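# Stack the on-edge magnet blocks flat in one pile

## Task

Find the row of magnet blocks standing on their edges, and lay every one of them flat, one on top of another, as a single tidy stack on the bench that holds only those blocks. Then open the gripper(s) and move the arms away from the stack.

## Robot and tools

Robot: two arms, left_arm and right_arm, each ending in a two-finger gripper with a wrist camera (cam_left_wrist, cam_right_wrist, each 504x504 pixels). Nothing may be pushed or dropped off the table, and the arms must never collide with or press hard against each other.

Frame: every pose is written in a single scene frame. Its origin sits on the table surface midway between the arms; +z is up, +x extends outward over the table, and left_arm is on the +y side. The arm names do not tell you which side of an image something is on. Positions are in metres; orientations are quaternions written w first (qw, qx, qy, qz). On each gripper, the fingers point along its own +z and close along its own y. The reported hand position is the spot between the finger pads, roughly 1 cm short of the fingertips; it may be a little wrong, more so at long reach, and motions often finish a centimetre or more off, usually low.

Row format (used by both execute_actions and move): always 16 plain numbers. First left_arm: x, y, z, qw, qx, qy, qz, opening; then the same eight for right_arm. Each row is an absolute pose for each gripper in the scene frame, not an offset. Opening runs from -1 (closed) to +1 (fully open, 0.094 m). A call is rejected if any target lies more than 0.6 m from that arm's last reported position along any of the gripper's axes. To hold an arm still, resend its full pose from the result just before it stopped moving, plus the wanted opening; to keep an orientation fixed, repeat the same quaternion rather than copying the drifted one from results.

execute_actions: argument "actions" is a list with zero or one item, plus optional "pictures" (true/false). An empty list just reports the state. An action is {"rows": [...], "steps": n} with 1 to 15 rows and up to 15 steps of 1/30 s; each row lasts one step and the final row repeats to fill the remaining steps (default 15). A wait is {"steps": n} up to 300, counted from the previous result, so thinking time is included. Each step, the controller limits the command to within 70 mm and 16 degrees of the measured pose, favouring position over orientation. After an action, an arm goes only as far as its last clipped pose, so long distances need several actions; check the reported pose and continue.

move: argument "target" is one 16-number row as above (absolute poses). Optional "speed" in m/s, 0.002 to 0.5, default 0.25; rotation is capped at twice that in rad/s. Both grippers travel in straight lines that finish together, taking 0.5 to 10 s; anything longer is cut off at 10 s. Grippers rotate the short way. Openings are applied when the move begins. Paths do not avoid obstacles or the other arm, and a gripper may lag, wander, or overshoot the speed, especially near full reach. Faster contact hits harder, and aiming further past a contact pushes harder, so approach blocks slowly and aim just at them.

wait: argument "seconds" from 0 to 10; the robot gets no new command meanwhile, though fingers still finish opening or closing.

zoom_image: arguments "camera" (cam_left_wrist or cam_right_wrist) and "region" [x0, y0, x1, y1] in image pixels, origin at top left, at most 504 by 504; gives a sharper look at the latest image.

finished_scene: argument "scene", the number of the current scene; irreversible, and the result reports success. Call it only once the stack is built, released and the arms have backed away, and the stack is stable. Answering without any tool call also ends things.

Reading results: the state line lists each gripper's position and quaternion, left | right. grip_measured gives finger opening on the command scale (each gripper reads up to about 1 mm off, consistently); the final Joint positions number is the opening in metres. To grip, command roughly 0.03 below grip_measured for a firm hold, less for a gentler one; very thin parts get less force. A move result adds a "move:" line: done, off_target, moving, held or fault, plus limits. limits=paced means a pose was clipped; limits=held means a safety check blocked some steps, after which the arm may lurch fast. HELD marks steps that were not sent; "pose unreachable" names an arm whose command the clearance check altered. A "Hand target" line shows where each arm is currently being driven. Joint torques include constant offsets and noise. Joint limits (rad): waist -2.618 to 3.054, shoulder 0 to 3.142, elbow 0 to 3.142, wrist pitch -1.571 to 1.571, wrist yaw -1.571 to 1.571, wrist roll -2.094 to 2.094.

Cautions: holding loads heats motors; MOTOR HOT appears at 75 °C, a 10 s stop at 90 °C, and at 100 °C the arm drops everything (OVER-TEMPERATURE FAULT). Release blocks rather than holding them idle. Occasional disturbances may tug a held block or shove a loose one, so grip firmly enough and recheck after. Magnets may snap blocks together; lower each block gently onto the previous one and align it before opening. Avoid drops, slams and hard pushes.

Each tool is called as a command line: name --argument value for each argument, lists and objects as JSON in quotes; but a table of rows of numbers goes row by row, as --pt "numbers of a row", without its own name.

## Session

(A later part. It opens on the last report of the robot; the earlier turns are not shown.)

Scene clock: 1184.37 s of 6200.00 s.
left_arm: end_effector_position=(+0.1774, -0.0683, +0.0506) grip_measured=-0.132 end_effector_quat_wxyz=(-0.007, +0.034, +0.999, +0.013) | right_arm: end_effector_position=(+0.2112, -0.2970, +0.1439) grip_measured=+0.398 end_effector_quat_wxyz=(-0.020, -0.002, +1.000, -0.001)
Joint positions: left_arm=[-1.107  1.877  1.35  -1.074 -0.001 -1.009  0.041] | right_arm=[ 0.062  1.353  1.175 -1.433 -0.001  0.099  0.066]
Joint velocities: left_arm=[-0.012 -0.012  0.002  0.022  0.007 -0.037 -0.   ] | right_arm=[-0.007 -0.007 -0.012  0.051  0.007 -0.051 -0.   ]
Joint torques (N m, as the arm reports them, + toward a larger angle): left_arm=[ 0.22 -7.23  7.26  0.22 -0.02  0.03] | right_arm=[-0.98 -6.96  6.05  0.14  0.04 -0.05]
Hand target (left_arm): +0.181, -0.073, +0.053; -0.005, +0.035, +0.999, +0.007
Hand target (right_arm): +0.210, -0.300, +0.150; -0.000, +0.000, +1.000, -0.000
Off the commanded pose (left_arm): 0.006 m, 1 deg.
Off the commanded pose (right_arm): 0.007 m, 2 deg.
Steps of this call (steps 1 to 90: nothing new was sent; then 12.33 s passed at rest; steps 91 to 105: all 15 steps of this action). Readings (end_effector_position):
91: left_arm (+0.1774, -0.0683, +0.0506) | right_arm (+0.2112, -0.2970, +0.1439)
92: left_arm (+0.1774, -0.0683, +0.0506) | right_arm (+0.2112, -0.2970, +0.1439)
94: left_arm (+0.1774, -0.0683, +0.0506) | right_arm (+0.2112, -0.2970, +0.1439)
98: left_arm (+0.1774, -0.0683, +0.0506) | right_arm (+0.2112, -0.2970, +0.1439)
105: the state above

execute_actions --actions '[{"rows": [[0.181,-0.0728,0.0525,-0.0045,0.0349,0.9994,0.0073,-0.17, 0.21,-0.30,0.15,0,0,1,0,0.4],[0.181,-0.0728,0.052,-0.0045,0.0349,0.9994,0.0073,-0.17, 0.21,-0.30,0.15,0,0,1,0,0.4],[0.181,-0.0728,0.0515,-0.0045,0.0349,0.9994,0.0073,-0.17, 0.21,-0.30,0.15,0,0,1,0,0.4],[0.181,-0.0728,0.051,-0.0045,0.0349,0.9994,0.0073,-0.17, 0.21,-0.30,0.15,0,0,1,0,0.4],[0.181,-0.0728,0.0505,-0.0045,0.0349,0.9994,0.0073,-0.17, 0.21,-0.30,0.15,0,0,1,0,0.4],[0.181,-0.0728,0.050,-0.0045,0.0349,0.9994,0.0073,-0.17, 0.21,-0.30,0.15,0,0,1,0,0.4],[0.181,-0.0728,0.0495,-0.0045,0.0349,0.9994,0.0073,-0.17, 0.21,-0.30,0.15,0,0,1,0,0.4],[0.181,-0.0728,0.049,-0.0045,0.0349,0.9994,0.0073,-0.17, 0.21,-0.30,0.15,0,0,1,0,0.4],[0.181,-0.0728,0.0485,-0.0045,0.0349,0.9994,0.0073,-0.17, 0.21,-0.30,0.15,0,0,1,0,0.4],[0.181,-0.0728,0.048,-0.0045,0.0349,0.9994,0.0073,-0.17, 0.21,-0.30,0.15,0,0,1,0,0.4]], "steps": 15}]' --pictures false

Scene clock: 1190.70 s of 6200.00 s.
left_arm: end_effector_position=(+0.1776, -0.0685, +0.0462) grip_measured=-0.132 end_effector_quat_wxyz=(-0.010, +0.034, +0.999, +0.017) | right_arm: end_effector_position=(+0.2112, -0.2970, +0.1439) grip_measured=+0.398 end_effector_quat_wxyz=(-0.020, -0.002, +1.000, -0.001)
Joint positions: left_arm=[-1.107  1.891  1.35  -1.069 -0.001 -1.009  0.041] | right_arm=[ 0.062  1.353  1.175 -1.433 -0.001  0.099  0.066]
Joint velocities: left_arm=[-0.007  0.017 -0.002 -0.022 -0.037  0.037  0.   ] | right_arm=[-0.007  0.017 -0.007 -0.037 -0.037  0.066  0.001]
Joint torques (N m, as the arm reports them, + toward a larger angle): left_arm=[ 0.23 -7.94  6.12  0.31  0.01  0.02] | right_arm=[-1.01 -6.85  5.98  0.13  0.03 -0.06]
Hand target (left_arm): +0.181, -0.073, +0.048; -0.004, +0.035, +0.999, +0.007
Hand target (right_arm): +0.210, -0.300, +0.150; -0.000, +0.000, +1.000, -0.000
Off the commanded pose (left_arm): 0.006 m, 1 deg.
Off the commanded pose (right_arm): 0.007 m, 2 deg.
Steps of this call (steps 1 to 90: nothing new was sent; then 2.83 s passed at rest; steps 91 to 105: all 15 steps of this action). Readings (end_effector_position):
91: left_arm (+0.1774, -0.0683, +0.0506) | right_arm (+0.2112, -0.2970, +0.1439)
92: left_arm (+0.1774, -0.0683, +0.0506) | right_arm (+0.2112, -0.2970, +0.1439)
94: left_arm (+0.1774, -0.0683, +0.0506) | right_arm (+0.2112, -0.2970, +0.1439)
98: left_arm (+0.1774, -0.0682, +0.0491) | right_arm (+0.2112, -0.2970, +0.1439)
105: the state above

execute_actions --actions '[{"rows": [[0.181,-0.0728,0.0475,-0.0045,0.0349,0.9994,0.0073,-0.17, 0.21,-0.30,0.15,0,0,1,0,0.4],[0.181,-0.0728,0.047,-0.0045,0.0349,0.9994,0.0073,-0.17, 0.21,-0.30,0.15,0,0,1,0,0.4],[0.181,-0.0728,0.0465,-0.0045,0.0349,0.9994,0.0073,-0.17, 0.21,-0.30,0.15,0,0,1,0,0.4],[0.181,-0.0728,0.046,-0.0045,0.0349,0.9994,0.0073,-0.17, 0.21,-0.30,0.15,0,0,1,0,0.4],[0.181,-0.0728,0.0455,-0.0045,0.0349,0.9994,0.0073,-0.17, 0.21,-0.30,0.15,0,0,1,0,0.4],[0.181,-0.0728,0.045,-0.0045,0.0349,0.9994,0.0073,-0.17, 0.21,-0.30,0.15,0,0,1,0,0.4],[0.181,-0.0728,0.0445,-0.0045,0.0349,0.9994,0.0073,-0.17, 0.21,-0.30,0.15,0,0,1,0,0.4]], "steps": 15}]'

Scene clock: 1196.37 s of 6200.00 s.
left_arm: end_effector_position=(+0.1791, -0.0715, +0.0461) grip_measured=-0.132 end_effector_quat_wxyz=(-0.006, +0.034, +0.999, +0.011) | right_arm: end_effector_position=(+0.2112, -0.2970, +0.1439) grip_measured=+0.398 end_effector_quat_wxyz=(-0.020, -0.002, +1.000, -0.001)
Joint positions: left_arm=[-1.107  1.891  1.35  -1.056 -0.001 -1.009  0.041] | right_arm=[ 0.062  1.353  1.175 -1.433 -0.001  0.099  0.066]
Joint velocities: left_arm=[-0.017 -0.002 -0.007  0.051  0.081  0.051 -0.   ] | right_arm=[-0.002 -0.012  0.007  0.022  0.007 -0.007  0.   ]
Joint torques (N m, as the arm reports them, + toward a larger angle): left_arm=[ 0.22 -7.66  5.34  0.36  0.01  0.03] | right_arm=[-1.01 -6.9   6.01  0.16  0.01 -0.09]
Hand target (left_arm): +0.181, -0.073, +0.044; -0.005, +0.035, +0.999, +0.007
Hand target (right_arm): +0.210, -0.300, +0.150; -0.000, +0.000, +1.000, -0.000
Off the commanded pose (left_arm): 0.003 m, 1 deg.
Off the commanded pose (right_arm): 0.007 m, 2 deg.
Steps of this call (steps 1 to 90: nothing new was sent; then 2.17 s passed at rest; steps 91 to 105: all 15 steps of this action). Readings (end_effector_position):
91: left_arm (+0.1778, -0.0689, +0.0462) | right_arm (+0.2112, -0.2970, +0.1439)
92: left_arm (+0.1778, -0.0690, +0.0462) | right_arm (+0.2112, -0.2970, +0.1439)
94: left_arm (+0.1780, -0.0694, +0.0462) | right_arm (+0.2112, -0.2970, +0.1439)
98: left_arm (+0.1787, -0.0705, +0.0462) | right_arm (+0.2112, -0.2970, +0.1439)
105: the state above

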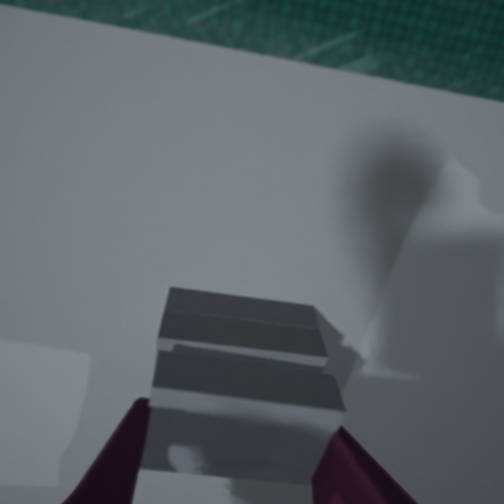

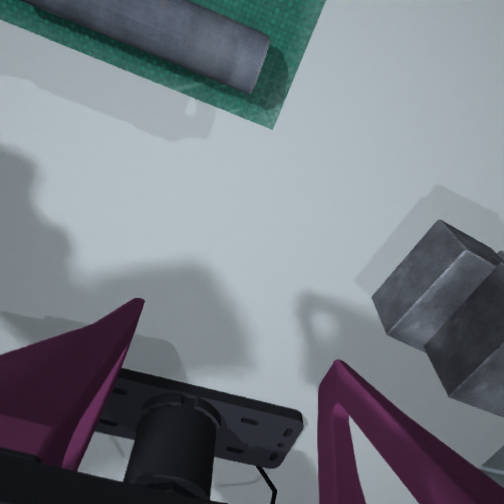

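execute_actions --actions '[{"rows": [[0.1807,-0.0722,0.0442,-0.006,0.0349,0.9994,0.010,-0.17, 0.21,-0.30,0.15,0,0,1,0,0.4],[0.1804,-0.0717,0.044,-0.006,0.0349,0.9994,0.010,-0.17, 0.21,-0.30,0.15,0,0,1,0,0.4],[0.1801,-0.0712,0.0437,-0.006,0.0349,0.9994,0.010,-0.17, 0.21,-0.30,0.15,0,0,1,0,0.4],[0.1798,-0.0707,0.0434,-0.006,0.0349,0.9994,0.010,-0.17, 0.21,-0.30,0.15,0,0,1,0,0.4],[0.1795,-0.0702,0.0431,-0.006,0.0349,0.9994,0.010,-0.17, 0.21,-0.30,0.15,0,0,1,0,0.4],[0.1792,-0.0697,0.0428,-0.006,0.0349,0.9994,0.010,-0.17, 0.21,-0.30,0.15,0,0,1,0,0.4]], "steps": 15}]'

Scene clock: 1205.50 s of 6200.00 s.
left_arm: end_effector_position=(+0.1767, -0.0671, +0.0417) grip_measured=-0.132 end_effector_quat_wxyz=(-0.010, +0.034, +0.999, +0.017) | right_arm: end_effector_position=(+0.2112, -0.2970, +0.1439) grip_measured=+0.398 end_effector_quat_wxyz=(-0.020, -0.002, +1.000, -0.001)
Joint positions: left_arm=[-1.107  1.891  1.331 -1.051 -0.    -1.009  0.041] | right_arm=[ 0.062  1.353  1.175 -1.433 -0.001  0.099  0.066]
Joint velocities: left_arm=[-0.022 -0.012 -0.007 -0.066  0.007 -0.066 -0.001] | right_arm=[ 0.017 -0.002  0.002  0.037 -0.007 -0.022  0.001]
Joint torques (N m, as the arm reports them, + toward a larger angle): left_arm=[ 0.14 -8.04  5.57  0.32 -0.01  0.01] | right_arm=[-0.99 -6.94  6.01  0.16  0.03 -0.07]
Hand target (left_arm): +0.179, -0.070, +0.043; -0.006, +0.035, +0.999, +0.010
Hand target (right_arm): +0.210, -0.300, +0.150; -0.000, +0.000, +1.000, -0.000
Off the commanded pose (left_arm): 0.004 m, 1 deg.
Off the commanded pose (right_arm): 0.007 m, 2 deg.
Steps of this call (steps 1 to 90: nothing new was sent; then 5.63 s passed at rest; steps 91 to 105: all 15 steps of this action). Readings (end_effector_position):
91: left_arm (+0.1792, -0.0716, +0.0461) | right_arm (+0.2112, -0.2970, +0.1439)
92: left_arm (+0.1792, -0.0716, +0.0461) | right_arm (+0.2112, -0.2970, +0.1439)
94: left_arm (+0.1791, -0.0713, +0.0457) | right_arm (+0.2112, -0.2970, +0.1439)
98: left_arm (+0.1773, -0.0680, +0.0425) | right_arm (+0.2112, -0.2970, +0.1439)
105: the state above

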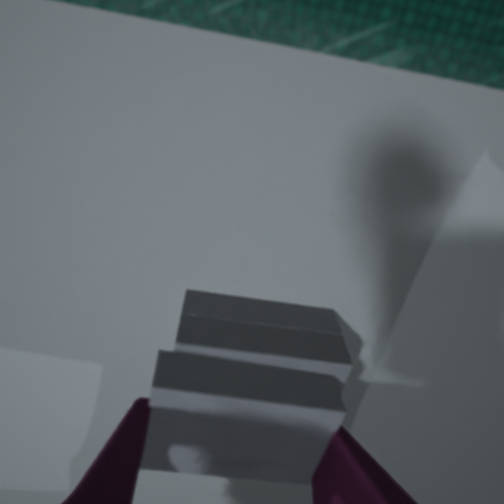

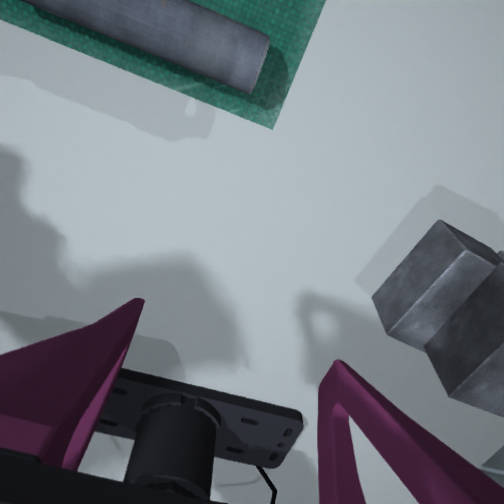

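execute_actions --actions '[]'

Scene clock: 1225.27 s of 6200.00 s.
left_arm: end_effector_position=(+0.1767, -0.0671, +0.0417) grip_measured=-0.132 end_effector_quat_wxyz=(-0.010, +0.034, +0.999, +0.017) | right_arm: end_effector_position=(+0.2112, -0.2970, +0.1439) grip_measured=+0.398 end_effector_quat_wxyz=(-0.020, -0.002, +1.000, -0.001)
Joint positions: left_arm=[-1.107  1.891  1.331 -1.051 -0.    -1.009  0.041] | right_arm=[ 0.062  1.353  1.175 -1.433 -0.001  0.099  0.066]
Joint velocities: left_arm=[-0.007  0.002 -0.012  0.051 -0.007 -0.022  0.001] | right_arm=[ 0.002  0.017 -0.012  0.022  0.007 -0.051  0.001]
Joint torques (N m, as the arm reports them, + toward a larger angle): left_arm=[ 0.27 -8.    5.67  0.3   0.01  0.03] | right_arm=[-1.03 -6.93  6.07  0.13  0.04 -0.05]
Hand target (left_arm): +0.179, -0.070, +0.043; -0.006, +0.035, +0.999, +0.010
Hand target (right_arm): +0.210, -0.300, +0.150; -0.000, +0.000, +1.000, -0.000
Off the commanded pose (left_arm): 0.004 m, 1 deg.
Off the commanded pose (right_arm): 0.007 m, 2 deg.
Steps of this call (steps 1 to 90: nothing new was sent; then 16.77 s passed at rest). Readings (end_effector_position):
1: left_arm (+0.1767, -0.0671, +0.0417) | right_arm (+0.2112, -0.2970, +0.1439)
2: left_arm (+0.1767, -0.0671, +0.0417) | right_arm (+0.2112, -0.2970, +0.1439)
4: left_arm (+0.1767, -0.0671, +0.0417) | right_arm (+0.2112, -0.2970, +0.1439)
8: left_arm (+0.1767, -0.0671, +0.0417) | right_arm (+0.2112, -0.2970, +0.1439)
90: the state above

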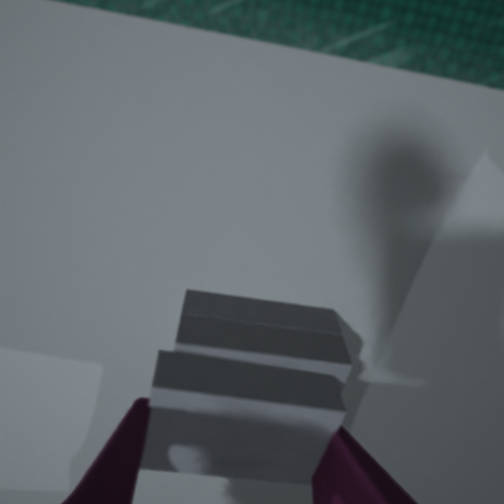

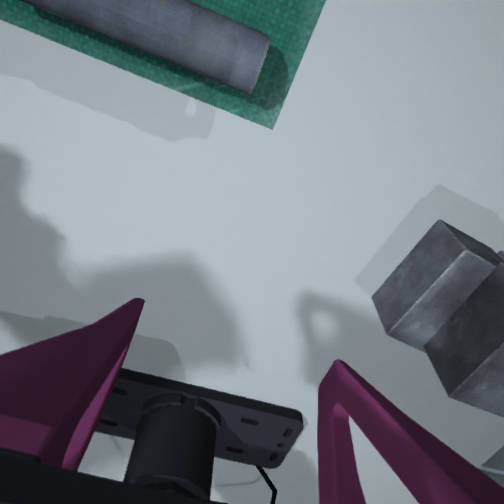

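zoom_image --camera "cam_left_wrist" --region '[120, 270, 400, 450]'

Region (120, 270, 400, 450) of cam_left_wrist's 504x504 image, scaled by 1.800, with more detail than that image has; it fills the top 324 rows of this view, and the rest is white.

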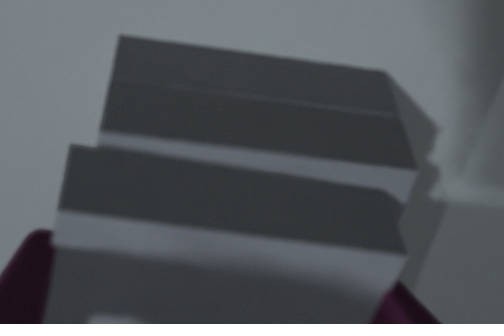

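execute_actions --actions '[{"rows": [[0.1804,-0.0719,0.0428,-0.0033,0.0349,0.9994,0.0055,-0.17, 0.21,-0.30,0.15,0,0,1,0,0.4]], "steps": 12}]'

Scene clock: 1265.50 s of 6200.00 s.
left_arm: end_effector_position=(+0.1776, -0.0688, +0.0416) grip_measured=-0.132 end_effector_quat_wxyz=(-0.008, +0.034, +0.999, +0.014) | right_arm: end_effector_position=(+0.2112, -0.2970, +0.1439) grip_measured=+0.398 end_effector_quat_wxyz=(-0.020, -0.002, +1.000, -0.001)
Joint positions: left_arm=[-1.107  1.891  1.331 -1.043 -0.    -1.009  0.041] | right_arm=[ 0.062  1.353  1.175 -1.433 -0.001  0.099  0.066]
Joint velocities: left_arm=[-0.007 -0.017  0.002  0.066  0.037 -0.022 -0.001] | right_arm=[-0.007 -0.007  0.002  0.007  0.081 -0.051 -0.001]
Joint torques (N m, as the arm reports them, + toward a larger angle): left_arm=[ 0.28 -8.04  5.64  0.35  0.    0.  ] | right_arm=[-0.98 -6.89  6.02  0.13  0.04 -0.09]
Hand target (left_arm): +0.180, -0.072, +0.043; -0.003, +0.035, +0.999, +0.006
Hand target (right_arm): +0.210, -0.300, +0.150; -0.000, +0.000, +1.000, -0.000
Off the commanded pose (left_arm): 0.004 m, 1 deg.
Off the commanded pose (right_arm): 0.007 m, 2 deg.
Steps of this call (steps 1 to 90: nothing new was sent; then 36.83 s passed at rest; steps 91 to 102: all 12 steps of this action). Readings (end_effector_position):
91: left_arm (+0.1768, -0.0672, +0.0417) | right_arm (+0.2112, -0.2970, +0.1439)
92: left_arm (+0.1769, -0.0675, +0.0416) | right_arm (+0.2112, -0.2970, +0.1439)
94: left_arm (+0.1771, -0.0679, +0.0416) | right_arm (+0.2112, -0.2970, +0.1439)
98: left_arm (+0.1774, -0.0685, +0.0416) | right_arm (+0.2112, -0.2970, +0.1439)
102: the state above

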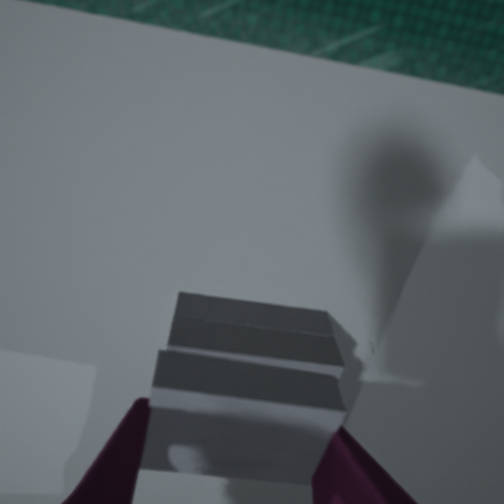

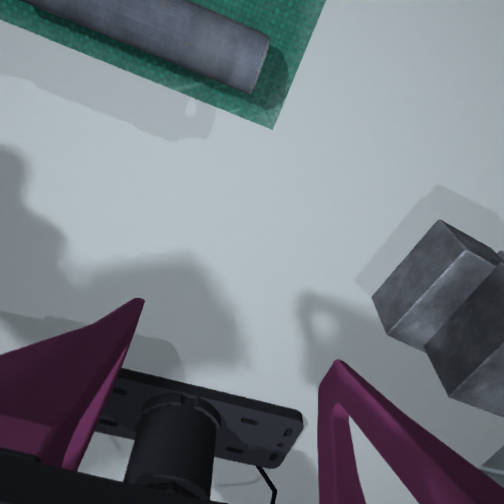

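execute_actions --actions '[{"rows": [[0.1812,-0.0733,0.0428,-0.0016,0.0349,0.9994,0.0026,-0.17, 0.21,-0.30,0.15,0,0,1,0,0.4]], "steps": 12}]'

zoom_image --camera "cam_left_wrist" --region '[120, 270, 400, 450]'

Scene clock: 1270.40 s of 6200.00 s.
left_arm: end_effector_position=(+0.1785, -0.0705, +0.0415) grip_measured=-0.132 end_effector_quat_wxyz=(-0.006, +0.034, +0.999, +0.011) | right_arm: end_effector_position=(+0.2112, -0.2970, +0.1439) grip_measured=+0.398 end_effector_quat_wxyz=(-0.020, -0.002, +1.000, -0.001)
Joint positions: left_arm=[-1.107  1.891  1.331 -1.036 -0.    -1.009  0.041] | right_arm=[ 0.062  1.353  1.175 -1.433 -0.001  0.099  0.066]
Joint velocities: left_arm=[-0.022  0.007 -0.007 -0.022 -0.022 -0.051  0.001] | right_arm=[-0.002  0.027 -0.002  0.037 -0.037 -0.007  0.   ]
Joint torques (N m, as the arm reports them, + toward a larger angle): left_arm=[ 0.27 -8.11  5.58  0.32  0.01  0.01] | right_arm=[-1.   -6.92  6.07  0.13  0.02 -0.09]
Hand target (left_arm): +0.181, -0.073, +0.043; -0.002, +0.035, +0.999, +0.003
Hand target (right_arm): +0.210, -0.300, +0.150; -0.000, +0.000, +1.000, -0.000
Off the commanded pose (left_arm): 0.004 m, 1 deg.
Off the commanded pose (right_arm): 0.007 m, 2 deg.
Steps of this call (steps 1 to 90: nothing new was sent; then 1.50 s passed at rest; steps 91 to 102: all 12 steps of this action). Readings (end_effector_position):
91: left_arm (+0.1778, -0.0691, +0.0416) | right_arm (+0.2112, -0.2970, +0.1439)
92: left_arm (+0.1779, -0.0694, +0.0416) | right_arm (+0.2112, -0.2970, +0.1439)
94: left_arm (+0.1782, -0.0698, +0.0416) | right_arm (+0.2112, -0.2970, +0.1439)
98: left_arm (+0.1784, -0.0703, +0.0415) | right_arm (+0.2112, -0.2970, +0.1439)
102: the state above

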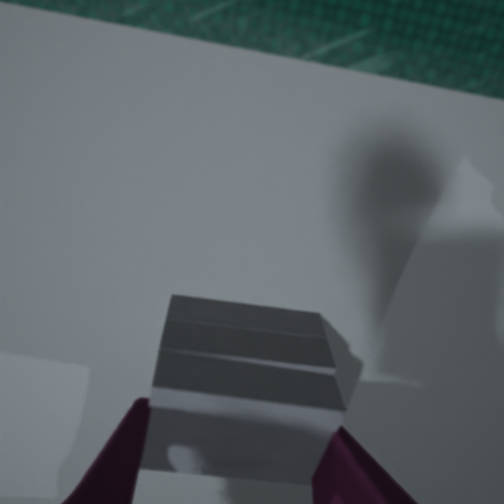

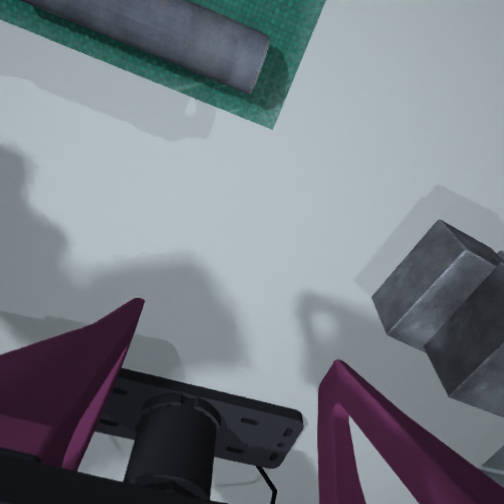

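Region (120, 270, 400, 450) of cam_left_wrist's 504x504 image, scaled by 1.800, with more detail than that image has; it fills the top 324 rows of this view, and the rest is white.

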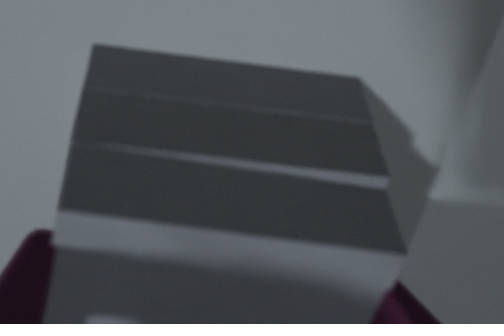

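execute_actions --actions '[{"rows": [[0.1812,-0.0733,0.0428,-0.0016,0.0349,0.9994,0.0026,-0.14, 0.21,-0.30,0.15,0,0,1,0,0.4],[0.1812,-0.0733,0.0428,-0.0016,0.0349,0.9994,0.0026,-0.13, 0.21,-0.30,0.15,0,0,1,0,0.4],[0.1812,-0.0733,0.0428,-0.0016,0.0349,0.9994,0.0026,-0.12, 0.21,-0.30,0.15,0,0,1,0,0.4],[0.1812,-0.0733,0.0428,-0.0016,0.0349,0.9994,0.0026,-0.11, 0.21,-0.30,0.15,0,0,1,0,0.4],[0.1812,-0.0733,0.0428,-0.0016,0.0349,0.9994,0.0026,-0.10, 0.21,-0.30,0.15,0,0,1,0,0.4],[0.1812,-0.0733,0.0428,-0.0016,0.0349,0.9994,0.0026,-0.08, 0.21,-0.30,0.15,0,0,1,0,0.4],[0.1812,-0.0733,0.0428,-0.0016,0.0349,0.9994,0.0026,-0.05, 0.21,-0.30,0.15,0,0,1,0,0.4],[0.1812,-0.0733,0.0428,-0.0016,0.0349,0.9994,0.0026,0.0, 0.21,-0.30,0.15,0,0,1,0,0.4],[0.1812,-0.0733,0.0428,-0.0016,0.0349,0.9994,0.0026,0.1, 0.21,-0.30,0.15,0,0,1,0,0.4],[0.1812,-0.0733,0.0428,-0.0016,0.0349,0.9994,0.0026,0.2, 0.21,-0.30,0.15,0,0,1,0,0.4],[0.1812,-0.0733,0.0428,-0.0016,0.0349,0.9994,0.0026,0.35, 0.21,-0.30,0.15,0,0,1,0,0.4]], "steps": 15}]'

Scene clock: 1278.17 s of 6200.00 s.
left_arm: end_effector_position=(+0.1786, -0.0705, +0.0415) grip_measured=+0.347 end_effector_quat_wxyz=(-0.006, +0.034, +0.999, +0.011) | right_arm: end_effector_position=(+0.2112, -0.2970, +0.1439) grip_measured=+0.398 end_effector_quat_wxyz=(-0.020, -0.002, +1.000, -0.001)
Joint positions: left_arm=[-1.107  1.891  1.331 -1.035 -0.    -1.009  0.063] | right_arm=[ 0.062  1.353  1.175 -1.433 -0.001  0.099  0.066]
Joint velocities: left_arm=[ 0.012  0.012 -0.002  0.022 -0.007  0.007 -0.   ] | right_arm=[-0.022  0.022  0.012  0.066 -0.139 -0.037  0.   ]
Joint torques (N m, as the arm reports them, + toward a larger angle): left_arm=[ 0.24 -8.08  5.73  0.33  0.    0.02] | right_arm=[-1.14 -6.86  6.02  0.14  0.02 -0.07]
Hand target (left_arm): +0.181, -0.073, +0.043; -0.002, +0.035, +0.999, +0.003
Hand target (right_arm): +0.210, -0.300, +0.150; -0.000, +0.000, +1.000, -0.000
Off the commanded pose (left_arm): 0.004 m, 1 deg.
Off the commanded pose (right_arm): 0.007 m, 2 deg.
Steps of this call (steps 1 to 90: nothing new was sent; then 4.27 s passed at rest; steps 91 to 105: all 15 steps of this action). Readings (end_effector_position):
91: left_arm (+0.1786, -0.0705, +0.0415) | right_arm (+0.2112, -0.2970, +0.1439)
92: left_arm (+0.1786, -0.0705, +0.0415) | right_arm (+0.2112, -0.2970, +0.1439)
94: left_arm (+0.1786, -0.0705, +0.0415) | right_arm (+0.2112, -0.2970, +0.1439)
98: left_arm (+0.1786, -0.0705, +0.0415) | right_arm (+0.2112, -0.2970, +0.1439)
105: the state above

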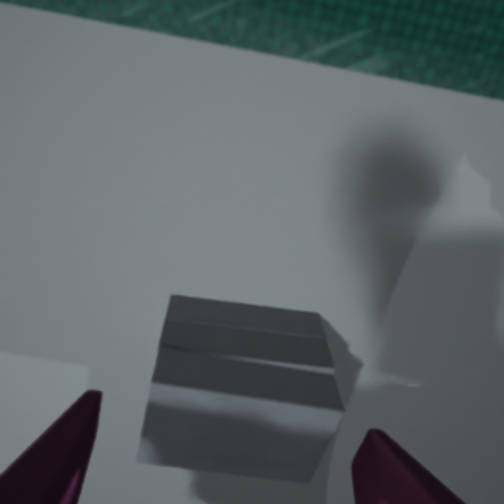

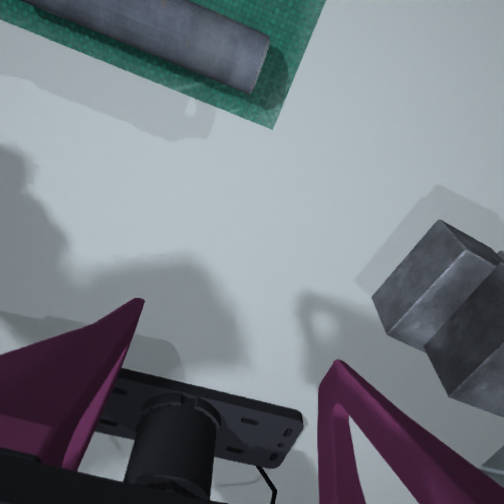

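move --target '[0.1786,-0.0705,0.13,0,0.0349,0.9994,0,0.6, 0.21,-0.30,0.15,0,0,1,0,0.4]' --speed 0.15

Scene clock: 1282.10 s of 6200.00 s.
left_arm: end_effector_position=(+0.1776, -0.0687, +0.1164) grip_measured=+0.597 end_effector_quat_wxyz=(-0.007, +0.034, +0.999, +0.013) | right_arm: end_effector_position=(+0.2112, -0.2970, +0.1439) grip_measured=+0.398 end_effector_quat_wxyz=(-0.020, -0.002, +1.000, -0.001)
Joint positions: left_arm=[-1.107  1.838  1.564 -1.327 -0.    -1.009  0.075] | right_arm=[ 0.062  1.353  1.175 -1.433 -0.001  0.099  0.066]
Joint velocities: left_arm=[ 0.007 -0.022  0.002  0.081  0.022 -0.022  0.   ] | right_arm=[ 0.012 -0.012 -0.002 -0.066  0.051  0.022  0.001]
Joint torques (N m, as the arm reports them, + toward a larger angle): left_arm=[-0.07 -9.25  8.14  0.01  0.03 -0.03] | right_arm=[-0.98 -6.89  6.06  0.14  0.04 -0.1 ]
Hand target (left_arm): +0.178, -0.070, +0.130; -0.000, +0.035, +0.999, -0.000
Hand target (right_arm): +0.210, -0.300, +0.150; -0.000, +0.000, +1.000, -0.000
Off the commanded pose (left_arm): 0.014 m, 2 deg.
Off the commanded pose (right_arm): 0.007 m, 2 deg.
move: off_target (left_arm)

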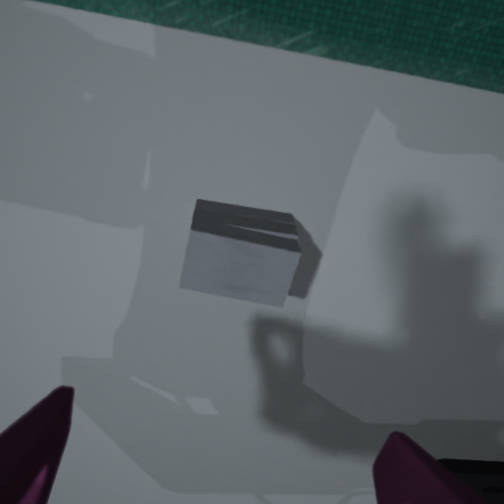

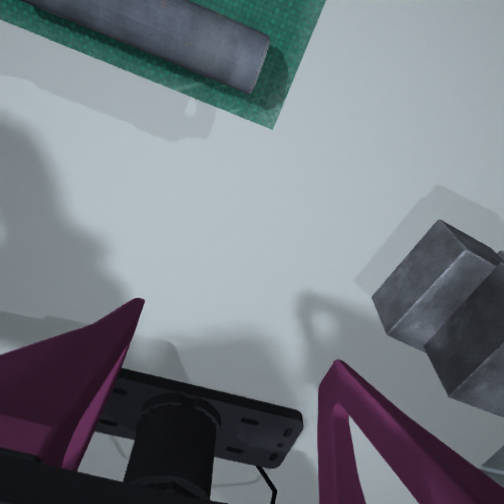

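move --target '[0.192,0.335,0.11,0,-0.6428,0.7660,0,0.6, 0.21,-0.30,0.15,0,0,1,0,0.4]' --speed 0.25

Scene clock: 1289.50 s of 6200.00 s.
left_arm: end_effector_position=(+0.1808, +0.3271, +0.1061) grip_measured=+0.598 end_effector_quat_wxyz=(-0.030, -0.642, +0.766, +0.002) | right_arm: end_effector_position=(+0.2112, -0.2970, +0.1439) grip_measured=+0.398 end_effector_quat_wxyz=(-0.020, -0.002, +1.000, -0.001)
Joint positions: left_arm=[ 0.532  1.325  1.003 -1.31   0.005 -0.834  0.075] | right_arm=[ 0.062  1.353  1.175 -1.433 -0.001  0.099  0.066]
Joint velocities: left_arm=[ 0.002  0.012 -0.002  0.037  0.037 -0.037 -0.   ] | right_arm=[-0.007  0.007 -0.017  0.037 -0.066  0.007 -0.   ]
Joint torques (N m, as the arm reports them, + toward a larger angle): left_arm=[ 0.95 -2.37  8.39  0.27 -0.06  0.02] | right_arm=[-0.94 -6.91  6.03  0.13  0.04 -0.05]
Hand target (left_arm): +0.188, +0.336, +0.112; -0.012, -0.643, +0.766, +0.002
Hand target (right_arm): +0.210, -0.300, +0.150; -0.000, +0.000, +1.000, -0.000
Off the commanded pose (left_arm): 0.014 m, 3 deg.
Off the commanded pose (right_arm): 0.007 m, 2 deg.
After step 90, 1.10 s passed at rest.
move: off_target (left_arm)

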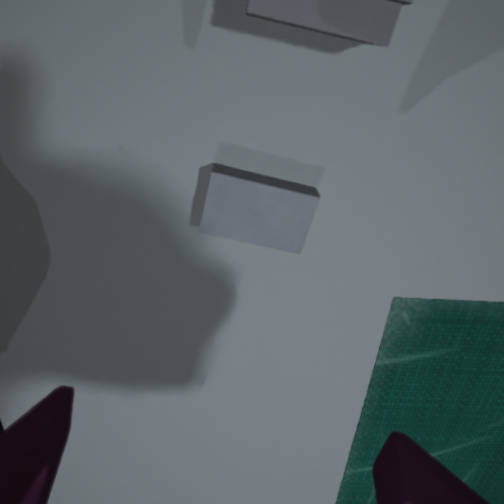

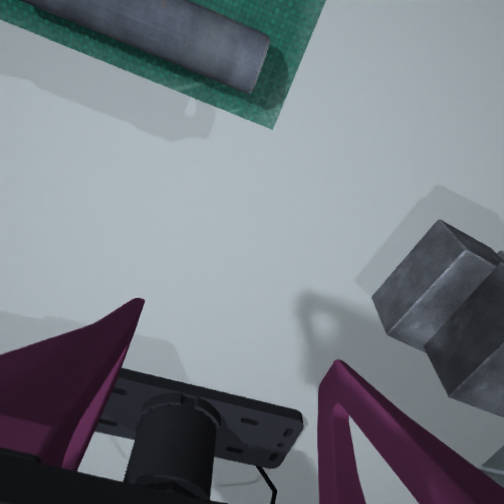

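move --target '[0.193,0.345,0.05,0,-0.6225,0.7826,0,0.6, 0.21,-0.30,0.15,0,0,1,0,0.4]' --speed 0.12

Scene clock: 1313.07 s of 6200.00 s.
left_arm: end_effector_position=(+0.1920, +0.3404, +0.0518) grip_measured=+0.598 end_effector_quat_wxyz=(-0.005, -0.620, +0.784, -0.002) | right_arm: end_effector_position=(+0.2112, -0.2970, +0.1439) grip_measured=+0.398 end_effector_quat_wxyz=(-0.020, -0.002, +1.000, -0.001)
Joint positions: left_arm=[ 0.557  1.385  0.831 -1.026  0.005 -0.753  0.075] | right_arm=[ 0.062  1.353  1.175 -1.433 -0.001  0.099  0.066]
Joint velocities: left_arm=[ 0.017 -0.022 -0.002 -0.007 -0.051  0.037 -0.001] | right_arm=[-0.007  0.012 -0.012 -0.022  0.007  0.022 -0.   ]
Joint torques (N m, as the arm reports them, + toward a larger angle): left_arm=[ 1.06 -2.7   5.52  0.39 -0.04  0.03] | right_arm=[-1.06 -6.97  6.06  0.15  0.02 -0.06]
Hand target (left_arm): +0.193, +0.345, +0.050; -0.000, -0.623, +0.782, -0.000
Hand target (right_arm): +0.210, -0.300, +0.150; -0.000, +0.000, +1.000, -0.000
Off the commanded pose (left_arm): 0.005 m, 1 deg.
Off the commanded pose (right_arm): 0.007 m, 2 deg.
After step 90, 19.43 s passed at rest.
move: done

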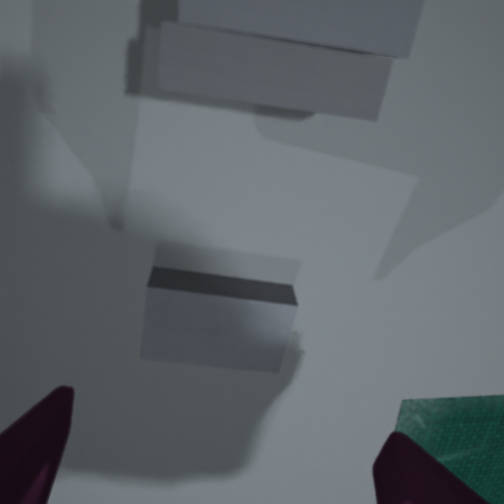

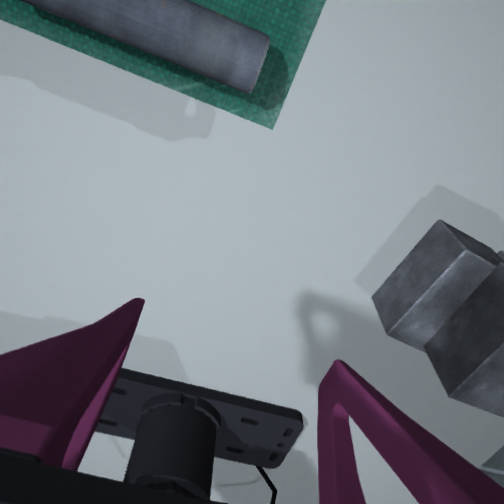

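move --target '[0.184,0.350,0.030,0,-0.6225,0.7826,0,0.6, 0.21,-0.30,0.15,0,0,1,0,0.4]' --speed 0.05

Scene clock: 1333.00 s of 6200.00 s.
left_arm: end_effector_position=(+0.1833, +0.3454, +0.0320) grip_measured=+0.598 end_effector_quat_wxyz=(-0.005, -0.620, +0.784, -0.002) | right_arm: end_effector_position=(+0.2112, -0.2970, +0.1439) grip_measured=+0.398 end_effector_quat_wxyz=(-0.020, -0.002, +1.000, -0.001)
Joint positions: left_arm=[ 0.601  1.398  0.758 -0.941  0.005 -0.708  0.075] | right_arm=[ 0.062  1.353  1.175 -1.433 -0.001  0.099  0.066]
Joint velocities: left_arm=[ 0.012 -0.012 -0.012  0.022  0.007 -0.022  0.   ] | right_arm=[-0.017 -0.017  0.002 -0.007 -0.022 -0.007  0.001]
Joint torques (N m, as the arm reports them, + toward a larger angle): left_arm=[ 1.   -2.65  5.22  0.4  -0.04  0.03] | right_arm=[-1.04 -6.92  6.02  0.14  0.05 -0.07]
Hand target (left_arm): +0.184, +0.350, +0.030; -0.000, -0.623, +0.783, -0.000
Hand target (right_arm): +0.210, -0.300, +0.150; -0.000, +0.000, +1.000, -0.000
Off the commanded pose (left_arm): 0.005 m, 1 deg.
Off the commanded pose (right_arm): 0.007 m, 2 deg.
After step 90, 15.97 s passed at rest.
move: done

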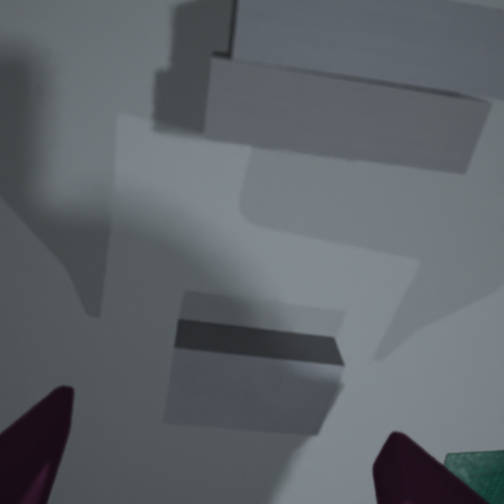

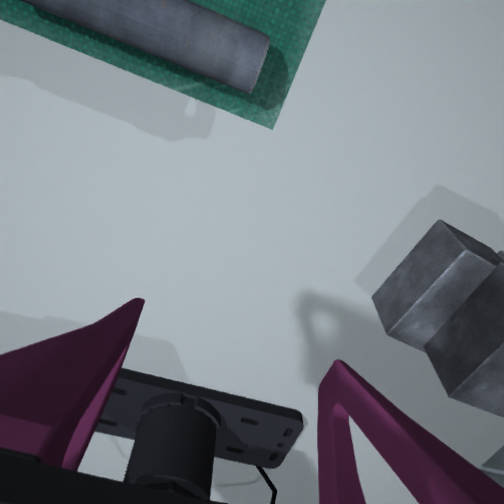

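move --target '[0.1855,0.3495,0.0155,0,-0.6225,0.7826,0,0.6, 0.21,-0.30,0.15,0,0,1,0,0.4]' --speed 0.03

Scene clock: 1337.30 s of 6200.00 s.
left_arm: end_effector_position=(+0.1847, +0.3465, +0.0179) grip_measured=+0.598 end_effector_quat_wxyz=(-0.004, -0.620, +0.784, -0.003) | right_arm: end_effector_position=(+0.2112, -0.2970, +0.1439) grip_measured=+0.398 end_effector_quat_wxyz=(-0.020, -0.002, +1.000, -0.001)
Joint positions: left_arm=[ 0.601  1.429  0.722 -0.87   0.005 -0.708  0.075] | right_arm=[ 0.062  1.353  1.175 -1.433 -0.001  0.099  0.066]
Joint velocities: left_arm=[-0.017  0.007 -0.007 -0.022  0.007  0.051 -0.001] | right_arm=[-0.027 -0.002 -0.012  0.007 -0.022 -0.037 -0.   ]
Joint torques (N m, as the arm reports them, + toward a larger angle): left_arm=[ 0.31 -2.85  5.05  0.39 -0.03 -0.03] | right_arm=[-1.04 -6.88  6.13  0.15  0.02 -0.06]
Hand target (left_arm): +0.186, +0.350, +0.015; +0.000, -0.623, +0.783, -0.000
Hand target (right_arm): +0.210, -0.300, +0.150; -0.000, +0.000, +1.000, -0.000
Off the commanded pose (left_arm): 0.004 m, 1 deg.
Off the commanded pose (right_arm): 0.007 m, 2 deg.
After step 90, 0.23 s passed at rest.
move: done

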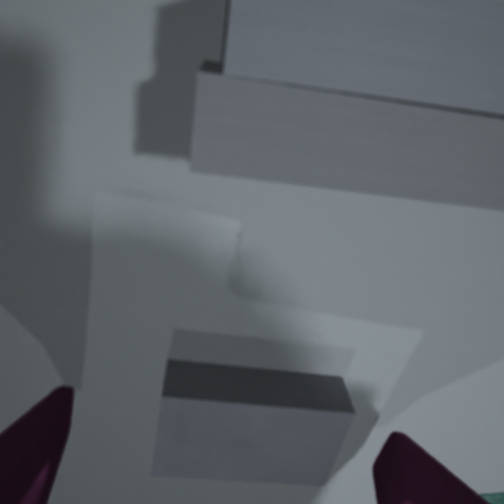

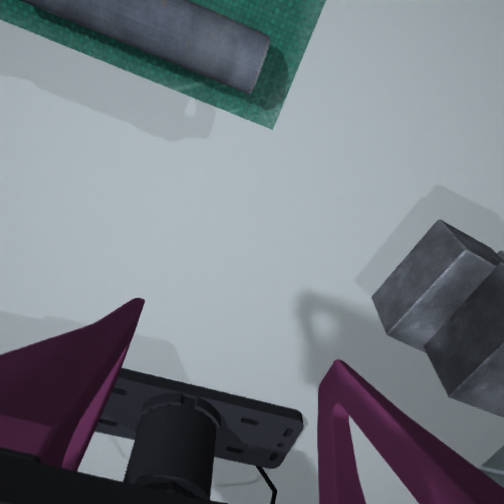

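execute_actions --actions '[{"rows": [[0.1855,0.3495,0.0155,0,-0.6225,0.7826,0,0.3, 0.21,-0.30,0.15,0,0,1,0,0.4],[0.1855,0.3495,0.0155,0,-0.6225,0.7826,0,0.15, 0.21,-0.30,0.15,0,0,1,0,0.4],[0.1855,0.3495,0.0155,0,-0.6225,0.7826,0,0.05, 0.21,-0.30,0.15,0,0,1,0,0.4],[0.1855,0.3495,0.0155,0,-0.6225,0.7826,0,0.0, 0.21,-0.30,0.15,0,0,1,0,0.4],[0.1855,0.3495,0.0155,0,-0.6225,0.7826,0,-0.04, 0.21,-0.30,0.15,0,0,1,0,0.4],[0.1855,0.3495,0.0155,0,-0.6225,0.7826,0,-0.07, 0.21,-0.30,0.15,0,0,1,0,0.4],[0.1855,0.3495,0.0155,0,-0.6225,0.7826,0,-0.09, 0.21,-0.30,0.15,0,0,1,0,0.4],[0.1855,0.3495,0.0155,0,-0.6225,0.7826,0,-0.11, 0.21,-0.30,0.15,0,0,1,0,0.4],[0.1855,0.3495,0.0155,0,-0.6225,0.7826,0,-0.12, 0.21,-0.30,0.15,0,0,1,0,0.4],[0.1855,0.3495,0.0155,0,-0.6225,0.7826,0,-0.13, 0.21,-0.30,0.15,0,0,1,0,0.4],[0.1855,0.3495,0.0155,0,-0.6225,0.7826,0,-0.14, 0.21,-0.30,0.15,0,0,1,0,0.4],[0.1855,0.3495,0.0155,0,-0.6225,0.7826,0,-0.15, 0.21,-0.30,0.15,0,0,1,0,0.4],[0.1855,0.3495,0.0155,0,-0.6225,0.7826,0,-0.17, 0.21,-0.30,0.15,0,0,1,0,0.4]], "steps": 15}]'

Scene clock: 1346.60 s of 6200.00 s.
left_arm: end_effector_position=(+0.1854, +0.3469, +0.0179) grip_measured=-0.128 end_effector_quat_wxyz=(-0.002, -0.620, +0.784, -0.003) | right_arm: end_effector_position=(+0.2112, -0.2970, +0.1439) grip_measured=+0.398 end_effector_quat_wxyz=(-0.020, -0.002, +1.000, -0.001)
Joint positions: left_arm=[ 0.601  1.429  0.722 -0.867  0.006 -0.708  0.041] | right_arm=[ 0.062  1.353  1.175 -1.433 -0.001  0.099  0.066]
Joint velocities: left_arm=[ 0.007 -0.012 -0.017 -0.037  0.007 -0.007  0.   ] | right_arm=[ 0.007  0.002 -0.002 -0.051  0.007  0.022  0.   ]
Joint torques (N m, as the arm reports them, + toward a larger angle): left_arm=[ 0.31 -2.76  5.05  0.39 -0.06 -0.05] | right_arm=[-1.02 -6.93  6.09  0.14  0.01 -0.07]
Hand target (left_arm): +0.185, +0.349, +0.016; +0.000, -0.623, +0.783, -0.000
Hand target (right_arm): +0.210, -0.300, +0.150; -0.000, +0.000, +1.000, -0.000
Off the commanded pose (left_arm): 0.004 m, 1 deg.
Off the commanded pose (right_arm): 0.007 m, 2 deg.
Steps of this call (steps 1 to 90: nothing new was sent; then 5.80 s passed at rest; steps 91 to 105: all 15 steps of this action). Readings (end_effector_position):
91: left_arm (+0.1850, +0.3467, +0.0179) | right_arm (+0.2112, -0.2970, +0.1439)
92: left_arm (+0.1850, +0.3467, +0.0179) | right_arm (+0.2112, -0.2970, +0.1439)
94: left_arm (+0.1850, +0.3467, +0.0179) | right_arm (+0.2112, -0.2970, +0.1439)
98: left_arm (+0.1853, +0.3468, +0.0179) | right_arm (+0.2112, -0.2970, +0.1439)
105: the state above

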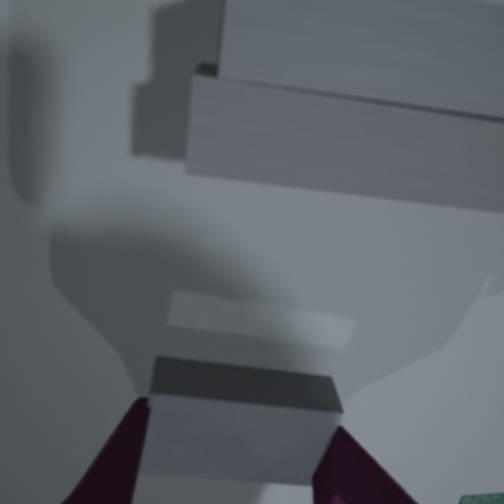

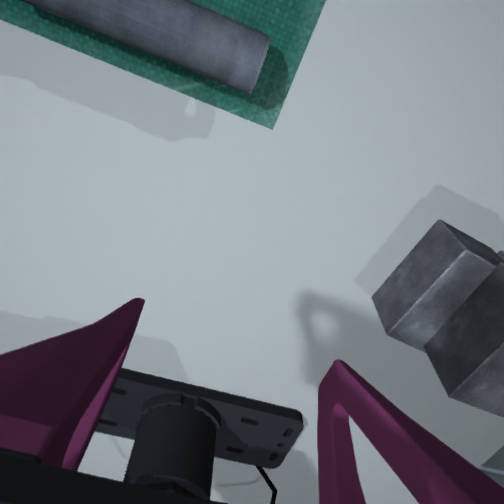

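move --target '[0.1855,0.347,0.12,0,-0.6225,0.7826,0,-0.17, 0.21,-0.30,0.15,0,0,1,0,0.4]' --speed 0.15

move --target '[0.181,-0.073,0.12,0,0.0349,0.9994,0,-0.17, 0.21,-0.30,0.15,0,0,1,0,0.4]' --speed 0.25

Scene clock: 1352.43 s of 6200.00 s.
left_arm: end_effector_position=(+0.1820, +0.3445, +0.1081) grip_measured=-0.128 end_effector_quat_wxyz=(-0.019, -0.622, +0.783, -0.002) | right_arm: end_effector_position=(+0.2112, -0.2970, +0.1439) grip_measured=+0.398 end_effector_quat_wxyz=(-0.020, -0.002, +1.000, -0.001)
Joint positions: left_arm=[ 0.601  1.345  1.028 -1.292  0.006 -0.713  0.041] | right_arm=[ 0.062  1.353  1.175 -1.433 -0.001  0.099  0.066]
Joint velocities: left_arm=[ 0.022  0.002 -0.017 -0.007 -0.037  0.007 -0.001] | right_arm=[-0.002 -0.002  0.012  0.051  0.007 -0.051  0.   ]
Joint torques (N m, as the arm reports them, + toward a larger angle): left_arm=[-0.48 -5.12  8.45  0.04 -0.06 -0.08] | right_arm=[-1.01 -6.82  6.03  0.13  0.04 -0.07]
Hand target (left_arm): +0.185, +0.347, +0.120; -0.000, -0.623, +0.783, -0.000
Hand target (right_arm): +0.210, -0.300, +0.150; -0.000, +0.000, +1.000, -0.000
Off the commanded pose (left_arm): 0.013 m, 2 deg.
Off the commanded pose (right_arm): 0.007 m, 2 deg.
After step 90, 1.50 s passed at rest.
move: off_target (left_arm)

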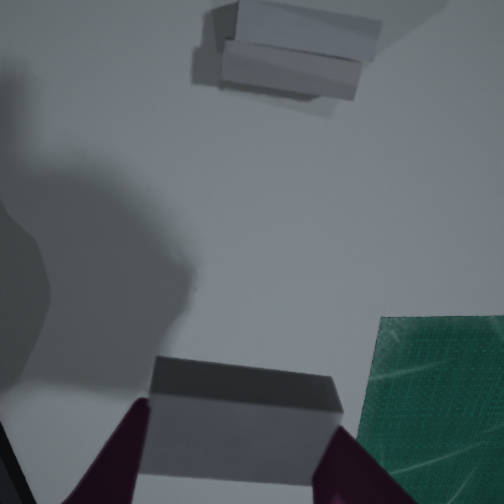

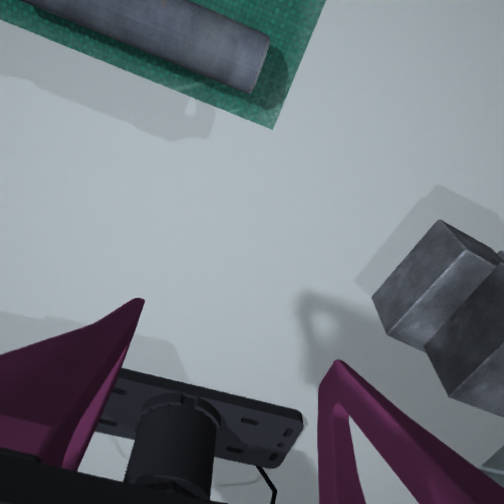

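Scene clock: 1355.73 s of 6200.00 s.
left_arm: end_effector_position=(+0.1820, -0.0709, +0.1090) grip_measured=-0.128 end_effector_quat_wxyz=(-0.002, +0.027, +1.000, +0.010) | right_arm: end_effector_position=(+0.2112, -0.2970, +0.1439) grip_measured=+0.398 end_effector_quat_wxyz=(-0.020, -0.002, +1.000, -0.001)
Joint positions: left_arm=[-1.101  1.844  1.543 -1.289 -0.006 -1.018  0.041] | right_arm=[ 0.062  1.353  1.175 -1.433 -0.001  0.099  0.066]
Joint velocities: left_arm=[ 0.002  0.032  0.012 -0.066  0.007  0.007 -0.001] | right_arm=[-0.002  0.007 -0.002 -0.051 -0.037 -0.051 -0.   ]
Joint torques (N m, as the arm reports them, + toward a larger angle): left_arm=[-0.76 -7.96  8.74  0.05 -0.18  0.03] | right_arm=[-1.02 -6.89  6.01  0.14  0.03 -0.06]
Hand target (left_arm): +0.184, -0.074, +0.118; +0.010, +0.035, +0.999, +0.007
Hand target (right_arm): +0.210, -0.300, +0.150; -0.000, +0.000, +1.000, -0.000
Off the commanded pose (left_arm): 0.011 m, 1 deg.
Off the commanded pose (right_arm): 0.007 m, 2 deg.
move: off_target (left_arm)

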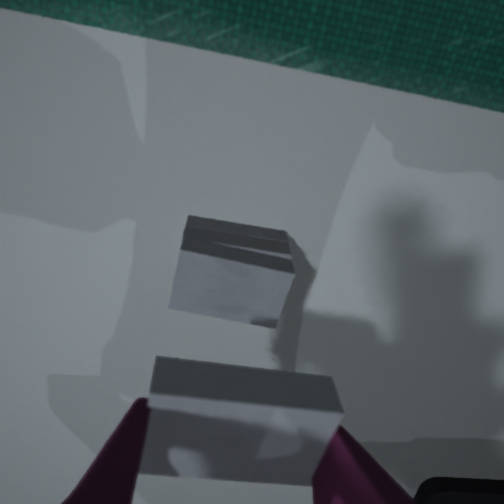

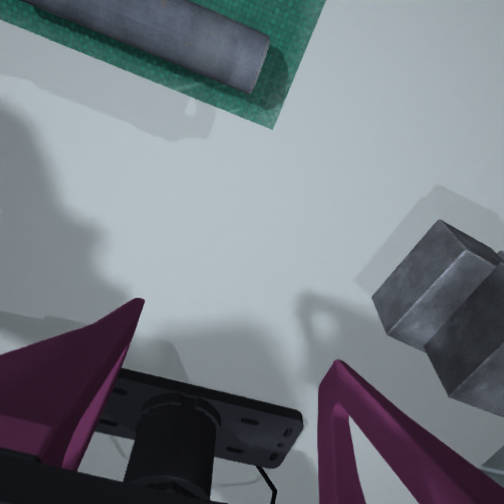

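zoom_image --camera "cam_left_wrist" --region '[130, 190, 370, 430]'

Region (130, 190, 370, 430) of cam_left_wrist's 504x504 image, scaled by 2.100, with more detail than that image has.

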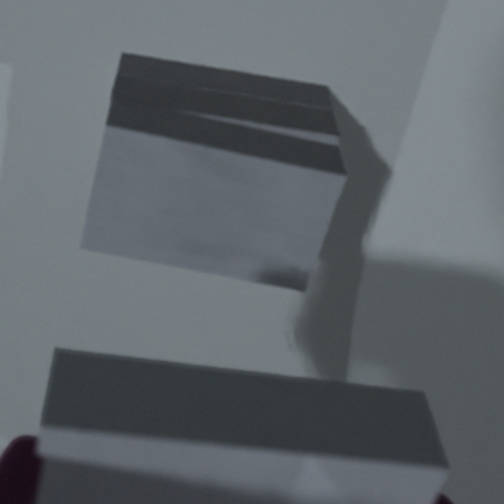

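move --target '[0.179,-0.0725,0.068,0,0.0175,0.9998,0,-0.17, 0.21,-0.30,0.15,0,0,1,0,0.4]' --speed 0.08

zoom_image --camera "cam_left_wrist" --region '[120, 230, 400, 450]'

Scene clock: 1381.77 s of 6200.00 s.
left_arm: end_effector_position=(+0.1792, -0.0676, +0.0666) grip_measured=-0.128 end_effector_quat_wxyz=(-0.005, +0.017, +1.000, +0.009) | right_arm: end_effector_position=(+0.2112, -0.2970, +0.1439) grip_measured=+0.398 end_effector_quat_wxyz=(-0.020, -0.002, +1.000, -0.001)
Joint positions: left_arm=[-1.101  1.853  1.384 -1.122 -0.001 -1.037  0.041] | right_arm=[ 0.062  1.353  1.175 -1.433 -0.001  0.099  0.066]
Joint velocities: left_arm=[ 0.007 -0.007 -0.007  0.022  0.022 -0.007 -0.   ] | right_arm=[ 0.012  0.002  0.002  0.022  0.007  0.022 -0.   ]
Joint torques (N m, as the arm reports them, + toward a larger angle): left_arm=[-0.72 -7.91  5.87  0.34  0.   -0.09] | right_arm=[-1.02 -6.95  6.03  0.13  0.04 -0.06]
Hand target (left_arm): +0.179, -0.073, +0.068; -0.000, +0.018, +1.000, +0.000
Hand target (right_arm): +0.210, -0.300, +0.150; -0.000, +0.000, +1.000, -0.000
Off the commanded pose (left_arm): 0.005 m, 1 deg.
Off the commanded pose (right_arm): 0.007 m, 2 deg.
After step 90, 21.97 s passed at rest.
move: done

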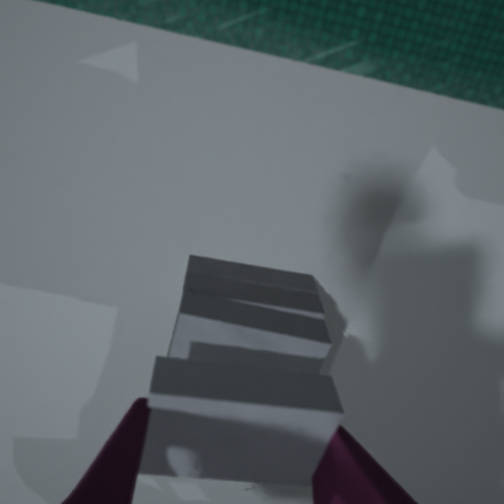

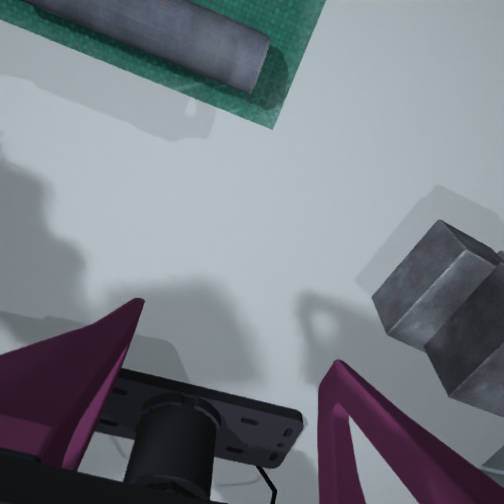

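Region (120, 230, 400, 450) of cam_left_wrist's 504x504 image, scaled by 1.800, with more detail than that image has; it fills the top 396 rows of this view, and the rest is white.

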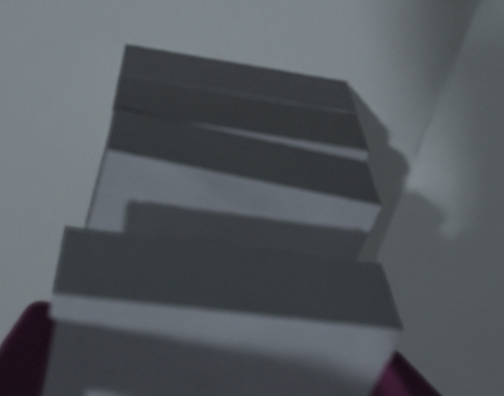

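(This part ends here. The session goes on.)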